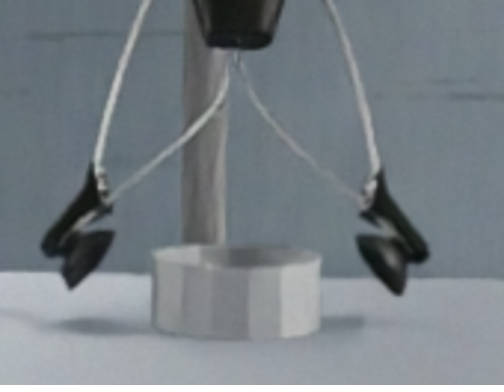

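execute_actions:
  actions:
    - {"r2": {"joints": {"lift_m": 0.878}, "pace": "slow"}}
  cameras: []

execute_actions:
  actions:
    - {"r2": {"joints": {"gripper_m": 0.05}}}
  cameras: ["r2_wrist_camera", "r1_wrist_camera"]

zoom_image:
  camera: "r1_wrist_camera"
  region: [230, 180, 400, 310]

Scene clock: 622.97 s.
r1.base_odometry: x=+0.937 y=+0.384 heading=-0.270 (m, m, rad; r1's odometry frame)
r1.turned_by_wheels: +0.000 (rad since the last result)
r1.turned_by_imu: -0.001 (rad since the last result)
r1.base_tilt: forward=-0.4 right=-1.0 (deg)
r1.lidar_m: 0.52 0.54 0.74 4.38 2.02 1.53 1.42 1.49 2.10 3.92 4.09 0.56
r1.base_status: not commanded
r1.joint_positions: lift_m=+0.640 arm_m=+0.381 wrist_yaw_rad=+0.000 wrist_pitch_rad=+0.002 wrist_roll_rad=-0.002 gripper_m=+0.130
r1.joint_status: not commanded
r1.motor_effort: lift_m=+18(18) arm_m=-5(5) wrist_yaw_rad=-2(3) wrist_pitch_rad=-3(4) wrist_roll_rad=+0(0) gripper_m=-2(0) wheel_0=+0(0) wheel_1=-2(2) wheel_2=+0(0) (%)
r1.hand_pose: x=+0.8404 y=-0.0873 z=+0.8178 quat_wxyz=(+1.000, -0.001, +0.001, +0.000) (m; r1's base frame)
r1.wrist_depth_mm: - - - - - - - / - - - 1042 - - - / - - - 1042 - - - / - - - - - - - / - - - - - - - / 382 327 415 433 436 382 - / 262 251 263 148 268 255 282
r2.base_odometry: x=+1.623 y=-0.114 heading=-1.230 (m, m, rad; r2's odometry frame)
r2.turned_by_wheels: +0.000 (rad since the last result)
r2.turned_by_imu: -0.001 (rad since the last result)
r2.base_tilt: forward=-0.5 right=+0.2 (deg)
r2.lidar_m: 0.26 0.31 3.86 3.72 2.41 1.72 1.63 1.76 2.45 1.12 0.39 0.30
r2.base_status: not commanded
r2.joint_positions: lift_m=+0.878 arm_m=+0.164 wrist_yaw_rad=+0.000 wrist_pitch_rad=+1.201 wrist_roll_rad=+0.015 gripper_m=+0.115
r2.joint_status: all done
r2.motor_effort: lift_m=+13(15) arm_m=-4(4) wrist_yaw_rad=+0(1) wrist_pitch_rad=-2(4) wrist_roll_rad=+0(1) gripper_m=-2(1) wheel_0=+2(2) wheel_1=+0(0) wheel_2=+0(0) (%)
r2.hand_pose: x=+0.4389 y=-0.0874 z=+0.7876 quat_wxyz=(+0.825, +0.006, +0.565, -0.004) (m; r2's base frame)
r2.wrist_depth_mm: 1336 334 327 324 319 317 314 / 1281 312 306 303 300 298 297 / 301 293 289 286 283 281 278 / 281 277 273 271 268 266 264 / 264 262 260 254 253 252 250 / 250 248 216 244 237 236 237 / 240 237 236 120 233 229 -
pictures: none
No camera images: the call's "cameras" was empty. Leave "cameras" out to get every camera's image.

Scene clock: 624.50 s.
r1.base_odometry: x=+0.937 y=+0.384 heading=-0.270 (m, m, rad; r1's odometry frame)
r1.turned_by_wheels: +0.000 (rad since the last result)
r1.turned_by_imu: +0.000 (rad since the last result)
r1.base_tilt: forward=-0.4 right=-1.0 (deg)
r1.lidar_m: 0.52 0.56 0.76 4.38 2.03 1.52 1.43 1.50 2.10 3.92 4.07 0.52
r1.base_status: not commanded
r1.joint_positions: lift_m=+0.640 arm_m=+0.381 wrist_yaw_rad=+0.000 wrist_pitch_rad=+0.002 wrist_roll_rad=-0.002 gripper_m=+0.130
r1.joint_status: not commanded
r1.motor_effort: lift_m=+19(18) arm_m=-5(5) wrist_yaw_rad=-3(2) wrist_pitch_rad=-4(4) wrist_roll_rad=+1(1) gripper_m=+0(1) wheel_0=+0(0) wheel_1=-2(2) wheel_2=+0(0) (%)
r1.hand_pose: x=+0.8404 y=-0.0873 z=+0.8178 quat_wxyz=(+1.000, -0.001, +0.001, +0.000) (m; r1's base frame)
r1.wrist_depth_mm: - - - - - - - / - - - 1060 - - - / - - - 1025 - - - / - - - - - - - / - - - 654 - - - / 382 327 418 430 430 382 - / 262 250 262 148 267 258 283
r2.base_odometry: x=+1.623 y=-0.114 heading=-1.230 (m, m, rad; r2's odometry frame)
r2.turned_by_wheels: +0.000 (rad since the last result)
r2.turned_by_imu: +0.000 (rad since the last result)
r2.base_tilt: forward=-0.4 right=+0.3 (deg)
r2.lidar_m: 0.26 0.31 3.88 3.73 2.39 1.71 1.67 1.74 2.46 1.13 0.40 0.29
r2.base_status: not commanded
r2.joint_positions: lift_m=+0.878 arm_m=+0.164 wrist_yaw_rad=+0.000 wrist_pitch_rad=+1.201 wrist_roll_rad=+0.015 gripper_m=+0.050
r2.joint_status: all done
r2.motor_effort: lift_m=+13(13) arm_m=-4(4) wrist_yaw_rad=+1(1) wrist_pitch_rad=-5(2) wrist_roll_rad=+0(1) gripper_m=-16(17) wheel_0=+2(2) wheel_1=+0(0) wheel_2=+0(0) (%)
r2.hand_pose: x=+0.4389 y=-0.0874 z=+0.7876 quat_wxyz=(+0.825, +0.006, +0.565, -0.004) (m; r2's base frame)
r2.wrist_depth_mm: 1366 332 325 322 319 315 310 / 1281 312 307 303 300 298 297 / 301 293 289 287 283 279 279 / 281 276 273 271 267 265 264 / 264 262 259 250 252 252 250 / 250 248 195 239 206 238 237 / 239 236 236 123 231 227 -
pictures: r1_wrist_camera, r2_wrist_camera
camera_calibration (this result's frames):
r1_wrist_camera: T_world_to_cam=[[-0.000169897, -0.999883, 0.015322, -0.100032], [0.0407823, -0.0153162, -0.999051, 0.8412], [0.999168, 0.00045513, 0.0407801, -0.646191], [0, 0, 0, 1]] pos_world=[0.61133, -0.0868422, 0.868286]
r2_wrist_camera: T_world_to_cam=[[-0.0151032, -0.998633, -0.0500367, -0.0300746], [-0.929478, 0.0324682, -0.367445, 0.75503], [0.368567, 0.0409585, -0.928698, 0.796918], [0, 0, 0, 1]] pos_world=[0.407612, -0.0871885, 1.01602]
Images, in order (width x height): r1_wrist_camera 616x392, r2_wrist_camera 616x392.

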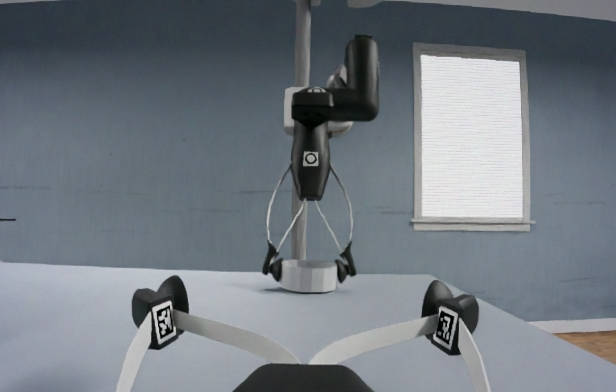

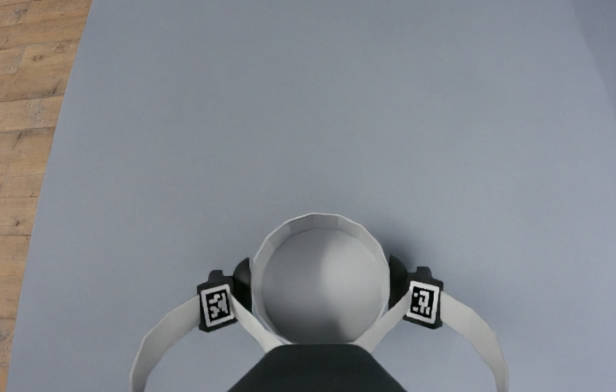

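Region (230, 180, 400, 310) of r1_wrist_camera's 616x392 image, scaled by 2.965; it fills the top 385 rows of this view, and the rest is white.

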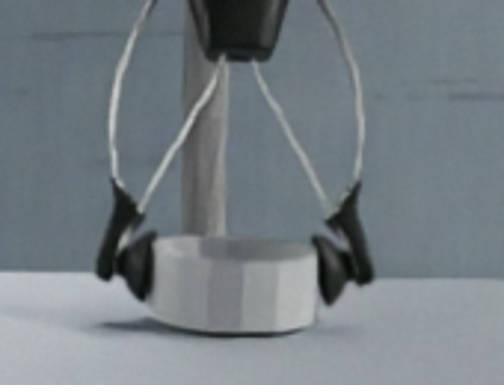

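execute_actions:
  actions:
    - {"r2": {"base": {"strafe_m": -0.54}, "joints": {"lift_m": 1.0, "arm_m": 0.404}}, "r1": {"joints": {"arm_m": 0.0, "lift_m": 0.7}, "pace": "fast"}}
  cameras: ["r2_wrist_camera"]

Scene clock: 636.67 s.
r1.base_odometry: x=+0.937 y=+0.384 heading=-0.270 (m, m, rad; r1's odometry frame)
r1.turned_by_wheels: +0.000 (rad since the last result)
r1.turned_by_imu: -0.001 (rad since the last result)
r1.base_tilt: forward=-0.4 right=-1.0 (deg)
r1.lidar_m: 0.51 0.52 0.75 4.38 2.00 1.51 1.43 1.51 2.07 3.93 4.09 0.55
r1.base_status: not commanded
r1.joint_positions: lift_m=+0.700 arm_m=+0.002 wrist_yaw_rad=+0.000 wrist_pitch_rad=+0.002 wrist_roll_rad=-0.002 gripper_m=+0.130
r1.joint_status: all done
r1.motor_effort: lift_m=+23(25) arm_m=-6(7) wrist_yaw_rad=-1(2) wrist_pitch_rad=-4(6) wrist_roll_rad=+0(0) gripper_m=-1(1) wheel_0=+0(0) wheel_1=-2(2) wheel_2=+0(0) (%)
r1.hand_pose: x=+0.4609 y=-0.0875 z=+0.8774 quat_wxyz=(+1.000, -0.001, +0.001, +0.000) (m; r1's base frame)
r1.wrist_depth_mm: - - - - - - - / 768 1098 - - - - - / 788 - - - - - - / - - - - - - - / 707 - - - - - - / 554 512 647 676 683 - - / 410 392 413 148 424 418 -
r2.base_odometry: x=+1.114 y=-0.294 heading=-1.230 (m, m, rad; r2's odometry frame)
r2.turned_by_wheels: +0.000 (rad since the last result)
r2.turned_by_imu: -0.002 (rad since the last result)
r2.base_tilt: forward=-0.4 right=+0.3 (deg)
r2.lidar_m: 0.28 0.31 0.39 4.26 2.36 1.75 1.67 1.77 2.45 4.03 0.40 0.29
r2.base_status: done
r2.joint_positions: lift_m=+1.000 arm_m=+0.403 wrist_yaw_rad=+0.000 wrist_pitch_rad=+1.201 wrist_roll_rad=+0.015 gripper_m=+0.050
r2.joint_status: all done
r2.motor_effort: lift_m=+22(23) arm_m=+4(4) wrist_yaw_rad=+1(0) wrist_pitch_rad=-4(5) wrist_roll_rad=-1(0) gripper_m=-16(12) wheel_0=+0(6) wheel_1=+0(10) wheel_2=-1(2) (%)
r2.hand_pose: x=+0.6784 y=-0.0874 z=+0.9088 quat_wxyz=(+0.825, +0.006, +0.565, -0.004) (m; r2's base frame)
r2.wrist_depth_mm: 492 492 484 477 469 466 462 / 466 462 351 351 353 430 436 / 436 430 402 415 413 366 410 / 413 407 373 377 373 338 389 / 389 387 353 250 342 314 368 / 368 364 195 239 206 268 351 / 353 347 342 123 340 260 336
pictures: r2_wrist_camera
camera_calibration (this result's frames):
r2_wrist_camera: T_world_to_cam=[[-0.014961, -0.998635, -0.0500335, -0.0204744], [-0.929558, 0.0323264, -0.367257, 1.022], [0.368373, 0.0410145, -0.928773, 0.821498], [0, 0, 0, 1]] pos_world=[0.647084, -0.0871774, 1.1373]
Images, in order (width x height): r2_wrist_camera 616x392.

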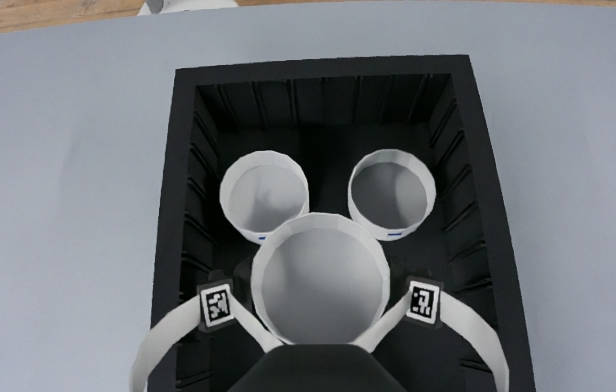

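execute_actions:
  actions:
    - {"r2": {"joints": {"lift_m": 0.908, "arm_m": 0.405}}, "r1": {"base": {"rotate_rad": 1.571}}}
  cameras: ["r2_wrist_camera", "r1_head_camera"]

execute_actions:
  actions:
    - {"r2": {"joints": {"lift_m": 0.903}, "pace": "slow"}}
  cameras: []

Scene clock: 643.40 s.
r1.base_odometry: x=+0.937 y=+0.384 heading=+1.300 (m, m, rad; r1's odometry frame)
r1.turned_by_wheels: +1.571 (rad since the last result)
r1.turned_by_imu: +1.602 (rad since the last result)
r1.base_tilt: forward=-0.4 right=-1.0 (deg)
r1.lidar_m: 4.41 2.03 1.51 1.45 1.48 2.03 4.06 4.10 0.55 0.50 0.54 0.74
r1.base_status: done
r1.joint_positions: lift_m=+0.700 arm_m=+0.002 wrist_yaw_rad=+0.000 wrist_pitch_rad=+0.002 wrist_roll_rad=-0.002 gripper_m=+0.130
r1.joint_status: not commanded
r1.motor_effort: lift_m=+22(23) arm_m=-5(5) wrist_yaw_rad=-1(0) wrist_pitch_rad=-4(4) wrist_roll_rad=+0(0) gripper_m=+0(0) wheel_0=-1(11) wheel_1=-3(8) wheel_2=-1(10) (%)
r1.hand_pose: x=+0.4610 y=-0.0874 z=+0.8774 quat_wxyz=(+1.000, -0.001, +0.001, +0.000) (m; r1's base frame)
r1.wrist_depth_mm: - - - - - - - / - - - - - - - / - - - - - - - / - - - - - - - / - - - - - - - / - - - - - 798 715 / - - - 148 - 878 -
r2.base_odometry: x=+1.114 y=-0.294 heading=-1.230 (m, m, rad; r2's odometry frame)
r2.turned_by_wheels: +0.000 (rad since the last result)
r2.turned_by_imu: -0.001 (rad since the last result)
r2.base_tilt: forward=-0.5 right=+0.3 (deg)
r2.lidar_m: 0.26 0.29 0.42 4.26 2.38 1.72 1.66 1.75 2.46 4.03 0.40 0.28
r2.base_status: not commanded
r2.joint_positions: lift_m=+0.908 arm_m=+0.404 wrist_yaw_rad=+0.000 wrist_pitch_rad=+1.201 wrist_roll_rad=+0.015 gripper_m=+0.050
r2.joint_status: all done
r2.motor_effort: lift_m=+13(22) arm_m=+4(4) wrist_yaw_rad=+1(1) wrist_pitch_rad=-6(4) wrist_roll_rad=-1(0) gripper_m=-14(14) wheel_0=+0(0) wheel_1=+0(0) wheel_2=-1(1) (%)
r2.hand_pose: x=+0.6793 y=-0.0874 z=+0.8175 quat_wxyz=(+0.825, +0.006, +0.565, -0.004) (m; r2's base frame)
r2.wrist_depth_mm: 375 278 283 287 287 263 347 / 351 258 325 330 325 271 232 / 332 236 289 309 291 278 213 / 312 217 282 294 282 282 204 / 294 212 286 250 278 273 206 / 278 195 195 239 206 249 206 / 265 182 263 123 256 249 -
pictures: r1_head_camera, r2_wrist_camera
camera_calibration (this result's frames):
r2_wrist_camera: T_world_to_cam=[[-0.0149623, -0.998635, -0.0500332, -0.0250284], [-0.929567, 0.0323264, -0.367233, 0.989355], [0.368349, 0.0410145, -0.928782, 0.736345], [0, 0, 0, 1]] pos_world=[0.648065, -0.0871774, 1.04598]
Images, in order (width x height): r1_head_camera 420x560, r2_wrist_camera 616x392.

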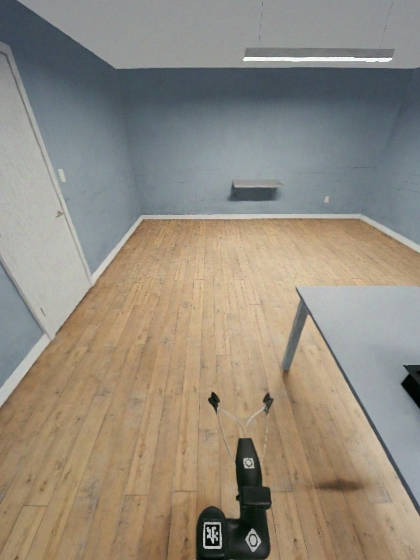

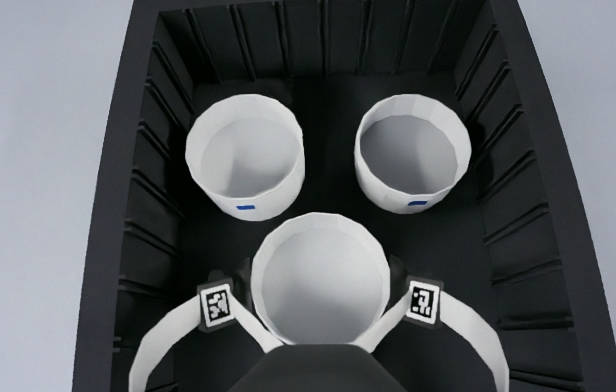

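Scene clock: 644.00 s.
r1.base_odometry: x=+0.937 y=+0.384 heading=+1.300 (m, m, rad; r1's odometry frame)
r1.turned_by_wheels: +0.000 (rad since the last result)
r1.turned_by_imu: +0.000 (rad since the last result)
r1.base_tilt: forward=-0.4 right=-1.0 (deg)
r1.lidar_m: 4.42 2.03 1.50 1.44 1.51 2.10 4.06 4.10 0.54 0.50 0.55 0.75
r1.base_status: not commanded
r1.joint_positions: lift_m=+0.700 arm_m=+0.002 wrist_yaw_rad=+0.000 wrist_pitch_rad=+0.002 wrist_roll_rad=-0.002 gripper_m=+0.130
r1.joint_status: not commanded
r1.motor_effort: lift_m=+23(23) arm_m=-5(5) wrist_yaw_rad=-1(0) wrist_pitch_rad=-5(4) wrist_roll_rad=+0(0) gripper_m=+0(1) wheel_0=-1(1) wheel_1=-3(3) wheel_2=-2(2) (%)
r1.hand_pose: x=+0.4610 y=-0.0874 z=+0.8774 quat_wxyz=(+1.000, -0.001, +0.001, +0.000) (m; r1's base frame)
r1.wrist_depth_mm: - - - - - - - / - - - - - - - / - - - - - - - / - - - - - - - / - - - - - - - / - - - - - 788 732 / - - - 148 - 878 -
r2.base_odometry: x=+1.114 y=-0.294 heading=-1.230 (m, m, rad; r2's odometry frame)
r2.turned_by_wheels: +0.000 (rad since the last result)
r2.turned_by_imu: +0.000 (rad since the last result)
r2.base_tilt: forward=-0.4 right=+0.3 (deg)
r2.lidar_m: 0.28 0.28 0.43 4.24 2.35 1.71 1.66 1.78 2.45 4.01 0.38 0.28
r2.base_status: not commanded
r2.joint_positions: lift_m=+0.903 arm_m=+0.404 wrist_yaw_rad=+0.000 wrist_pitch_rad=+1.201 wrist_roll_rad=+0.015 gripper_m=+0.050
r2.joint_status: all done
r2.motor_effort: lift_m=+14(10) arm_m=+5(4) wrist_yaw_rad=+0(1) wrist_pitch_rad=-3(3) wrist_roll_rad=+0(0) gripper_m=-15(15) wheel_0=+0(0) wheel_1=+0(1) wheel_2=-1(1) (%)
r2.hand_pose: x=+0.6793 y=-0.0874 z=+0.8125 quat_wxyz=(+0.825, +0.006, +0.565, -0.004) (m; r2's base frame)
r2.wrist_depth_mm: 366 268 282 287 287 262 342 / 347 248 317 324 322 270 223 / 325 235 283 303 286 265 210 / 306 216 277 290 277 277 202 / 289 212 282 251 273 268 206 / 271 195 195 239 206 248 206 / 259 178 257 124 251 246 -
pictures: none
No camera images: the call's "cameras" was empty. Leave "cameras" out to get every camera's image.

execute_actions:
  actions:
    - {"r2": {"joints": {"lift_m": 0.899}, "pace": "slow"}}
  cameras: []

Scene clock: 649.50 s.
r1.base_odometry: x=+0.937 y=+0.384 heading=+1.300 (m, m, rad; r1's odometry frame)
r1.turned_by_wheels: +0.000 (rad since the last result)
r1.turned_by_imu: -0.001 (rad since the last result)
r1.base_tilt: forward=-0.4 right=-1.0 (deg)
r1.lidar_m: 4.42 2.01 1.53 1.44 1.50 2.07 4.08 4.13 0.54 0.51 0.55 0.75
r1.base_status: not commanded
r1.joint_positions: lift_m=+0.700 arm_m=+0.002 wrist_yaw_rad=+0.000 wrist_pitch_rad=+0.002 wrist_roll_rad=-0.002 gripper_m=+0.130
r1.joint_status: not commanded
r1.motor_effort: lift_m=+22(22) arm_m=-5(6) wrist_yaw_rad=-1(0) wrist_pitch_rad=-4(4) wrist_roll_rad=+0(1) gripper_m=-1(0) wheel_0=-1(1) wheel_1=-3(3) wheel_2=-2(2) (%)
r1.hand_pose: x=+0.4610 y=-0.0874 z=+0.8774 quat_wxyz=(+1.000, -0.001, +0.001, +0.000) (m; r1's base frame)
r1.wrist_depth_mm: - - - - - - - / - - - - - - - / - - - - - - - / - - - - - - - / - - - - - - - / - - - - - 798 723 / - - - 148 - 878 -
r2.base_odometry: x=+1.114 y=-0.294 heading=-1.230 (m, m, rad; r2's odometry frame)
r2.turned_by_wheels: +0.000 (rad since the last result)
r2.turned_by_imu: -0.001 (rad since the last result)
r2.base_tilt: forward=-0.4 right=+0.4 (deg)
r2.lidar_m: 0.27 0.28 0.42 4.28 2.37 1.73 1.65 1.76 2.49 4.03 0.42 0.30
r2.base_status: not commanded
r2.joint_positions: lift_m=+0.899 arm_m=+0.404 wrist_yaw_rad=+0.000 wrist_pitch_rad=+1.201 wrist_roll_rad=+0.015 gripper_m=+0.050
r2.joint_status: all done
r2.motor_effort: lift_m=+13(13) arm_m=+5(4) wrist_yaw_rad=+1(1) wrist_pitch_rad=-4(4) wrist_roll_rad=-1(0) gripper_m=-13(20) wheel_0=+0(0) wheel_1=-1(0) wheel_2=-1(1) (%)
r2.hand_pose: x=+0.6794 y=-0.0874 z=+0.8086 quat_wxyz=(+0.825, +0.006, +0.565, -0.004) (m; r2's base frame)
r2.wrist_depth_mm: 364 260 282 286 287 262 332 / 345 238 315 320 322 268 217 / 320 228 281 300 282 260 206 / 303 216 273 287 276 273 204 / 283 213 278 249 270 266 206 / 267 196 194 238 207 249 205 / 216 177 253 124 248 242 -
pictures: none
No camera images: the call's "cameras" was empty. Leave "cameras" out to get every camera's image.

execute_actions:
  actions:
    - {"r2": {"joints": {"lift_m": 0.902, "gripper_m": 0.1}, "pace": "slow"}, "r1": {"base": {"translate_m": 1.0}, "pace": "fast"}}
  cameras: ["r2_wrist_camera"]

execute_actions:
  actions:
    - {"r2": {"joints": {"lift_m": 1.05, "arm_m": 0.25}}, "r1": {"base": {"translate_m": 2.0}, "pace": "fast"}}
  cameras: ["r2_wrist_camera", "r1_head_camera", "r1_wrist_camera"]

Scene clock: 659.90 s.
r1.base_odometry: x=+1.204 y=+1.348 heading=+1.300 (m, m, rad; r1's odometry frame)
r1.turned_by_wheels: +0.000 (rad since the last result)
r1.turned_by_imu: +0.001 (rad since the last result)
r1.base_tilt: forward=-0.4 right=-1.0 (deg)
r1.lidar_m: 3.40 2.02 1.49 1.43 1.49 2.09 - 0.75 0.54 0.50 0.57 3.45
r1.base_status: done
r1.joint_positions: lift_m=+0.700 arm_m=+0.002 wrist_yaw_rad=+0.000 wrist_pitch_rad=+0.002 wrist_roll_rad=-0.002 gripper_m=+0.130
r1.joint_status: not commanded
r1.motor_effort: lift_m=+22(23) arm_m=-5(5) wrist_yaw_rad=-1(0) wrist_pitch_rad=-5(4) wrist_roll_rad=-1(1) gripper_m=-1(0) wheel_0=+1(6) wheel_1=+1(7) wheel_2=+1(19) (%)
r1.hand_pose: x=+0.4609 y=-0.0874 z=+0.8774 quat_wxyz=(+1.000, -0.001, +0.001, +0.000) (m; r1's base frame)
r1.wrist_depth_mm: - - - - - - - / - - - - - - - / - - - - - - - / - - - - - - - / - - - - - - - / - - - - - - - / - - - 148 - - -
r2.base_odometry: x=+1.114 y=-0.294 heading=-1.230 (m, m, rad; r2's odometry frame)
r2.turned_by_wheels: +0.000 (rad since the last result)
r2.turned_by_imu: -0.002 (rad since the last result)
r2.base_tilt: forward=-0.5 right=+0.3 (deg)
r2.lidar_m: 0.26 0.29 0.39 4.27 2.36 1.70 1.67 1.75 2.50 3.99 0.43 0.28
r2.base_status: not commanded
r2.joint_positions: lift_m=+0.902 arm_m=+0.404 wrist_yaw_rad=+0.000 wrist_pitch_rad=+1.200 wrist_roll_rad=+0.015 gripper_m=+0.100
r2.joint_status: all done
r2.motor_effort: lift_m=+20(19) arm_m=+4(4) wrist_yaw_rad=+1(1) wrist_pitch_rad=-3(5) wrist_roll_rad=-1(1) gripper_m=+3(16) wheel_0=+0(0) wheel_1=+0(0) wheel_2=-1(1) (%)
r2.hand_pose: x=+0.6796 y=-0.0874 z=+0.8111 quat_wxyz=(+0.825, +0.006, +0.565, -0.004) (m; r2's base frame)
r2.wrist_depth_mm: 366 260 282 287 287 262 342 / 345 248 317 324 322 270 221 / 324 236 282 301 285 265 208 / 304 216 276 289 277 276 202 / 289 212 281 253 272 267 206 / 271 206 213 242 213 248 206 / 219 178 255 121 251 246 -
pictures: r2_wrist_camera
camera_calibration (this result's frames):
r2_wrist_camera: T_world_to_cam=[[-0.0149236, -0.998635, -0.0500449, -0.0253645], [-0.929282, 0.0323266, -0.367955, 0.987576], [0.369071, 0.0410146, -0.928496, 0.729557], [0, 0, 0, 1]] pos_world=[0.6481, -0.0871774, 1.0395]
Images, in order (width x height): r2_wrist_camera 616x392.

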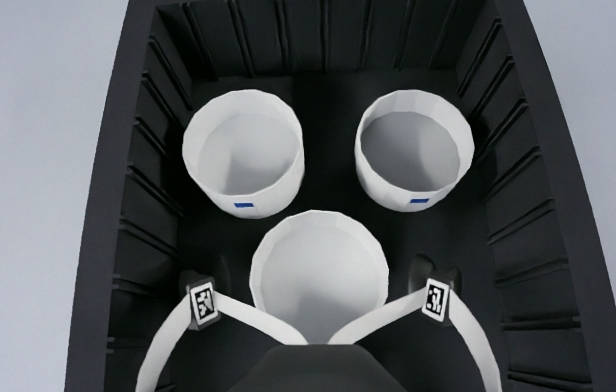

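Scene clock: 666.27 s.
r1.base_odometry: x=+1.737 y=+3.275 heading=+1.301 (m, m, rad; r1's odometry frame)
r1.turned_by_wheels: +0.000 (rad since the last result)
r1.turned_by_imu: +0.004 (rad since the last result)
r1.base_tilt: forward=-0.4 right=-1.0 (deg)
r1.lidar_m: 1.78 1.87 1.51 1.40 1.51 2.05 2.10 1.89 3.40 3.29 1.92 1.42
r1.base_status: done
r1.joint_positions: lift_m=+0.700 arm_m=+0.002 wrist_yaw_rad=+0.000 wrist_pitch_rad=+0.002 wrist_roll_rad=-0.002 gripper_m=+0.130
r1.joint_status: not commanded
r1.motor_effort: lift_m=+22(22) arm_m=-5(5) wrist_yaw_rad=-1(1) wrist_pitch_rad=-5(5) wrist_roll_rad=-2(0) gripper_m=+0(0) wheel_0=+1(8) wheel_1=+1(9) wheel_2=+0(16) (%)
r1.hand_pose: x=+0.4609 y=-0.0874 z=+0.8774 quat_wxyz=(+1.000, -0.001, +0.001, +0.000) (m; r1's base frame)
r1.wrist_depth_mm: 1537 1537 1537 1618 1537 1576 1576 / 1576 1537 1537 1537 1576 1576 1618 / 1537 1537 1537 1537 1576 1576 1576 / 1576 1576 1618 1576 1537 1537 1576 / 1499 1499 1499 1576 1576 1537 1537 / 1499 1537 1537 1499 1537 1576 1499 / 1464 1537 1537 148 1499 1537 1537
r2.base_odometry: x=+1.114 y=-0.294 heading=-1.230 (m, m, rad; r2's odometry frame)
r2.turned_by_wheels: +0.000 (rad since the last result)
r2.turned_by_imu: -0.002 (rad since the last result)
r2.base_tilt: forward=-0.4 right=+0.3 (deg)
r2.lidar_m: 0.26 0.31 0.42 4.25 2.36 1.75 1.67 1.76 2.47 4.05 0.39 0.29
r2.base_status: not commanded
r2.joint_positions: lift_m=+1.050 arm_m=+0.251 wrist_yaw_rad=+0.000 wrist_pitch_rad=+1.201 wrist_roll_rad=+0.015 gripper_m=+0.100
r2.joint_status: all done
r2.motor_effort: lift_m=+21(27) arm_m=-4(3) wrist_yaw_rad=+1(1) wrist_pitch_rad=-3(5) wrist_roll_rad=-1(1) gripper_m=-1(1) wheel_0=+0(0) wheel_1=-1(1) wheel_2=-1(1) (%)
r2.hand_pose: x=+0.5259 y=-0.0874 z=+0.9589 quat_wxyz=(+0.825, +0.006, +0.565, -0.004) (m; r2's base frame)
r2.wrist_depth_mm: 564 564 488 496 477 530 521 / 535 525 469 484 469 500 500 / 500 496 473 445 466 466 469 / 469 462 445 442 449 436 442 / 442 439 392 415 427 384 418 / 421 415 216 404 213 320 399 / 399 397 315 121 310 377 384
pictures: r1_head_camera, r1_wrist_camera, r2_wrist_camera
camera_calibration (this result's frames):
r1_wrist_camera: T_world_to_cam=[[-0.000719419, -0.999882, 0.015322, -0.100916], [0.0406498, -0.0153386, -0.999056, 0.916341], [0.999173, -0.0000959042, 0.040656, -0.269418], [0, 0, 0, 1]] pos_world=[0.231873, -0.0868749, 0.927975]
r2_wrist_camera: T_world_to_cam=[[-0.0150722, -0.998634, -0.050036, -0.0202023], [-0.929495, 0.0324373, -0.367405, 0.898807], [0.368526, 0.0409706, -0.928714, 0.923992], [0, 0, 0, 1]] pos_world=[0.494617, -0.0871861, 1.18734]
Images, in order (width x height): r1_head_camera 420x560, r1_wrist_camera 616x392, r2_wrist_camera 616x392.

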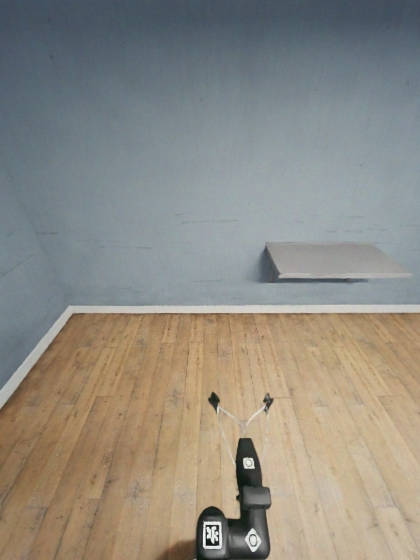

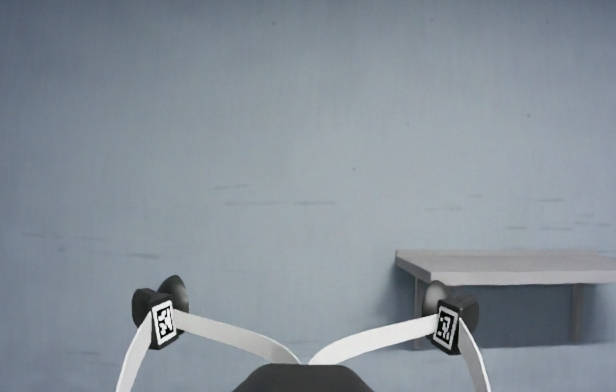

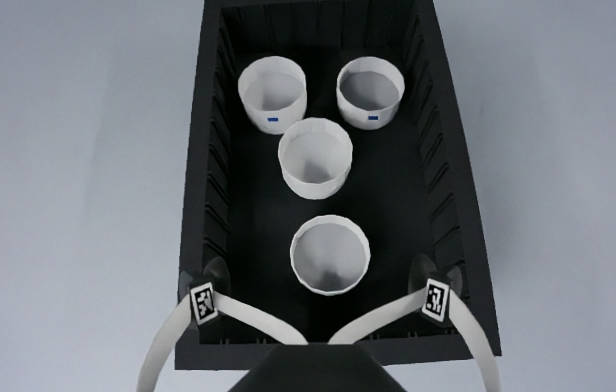

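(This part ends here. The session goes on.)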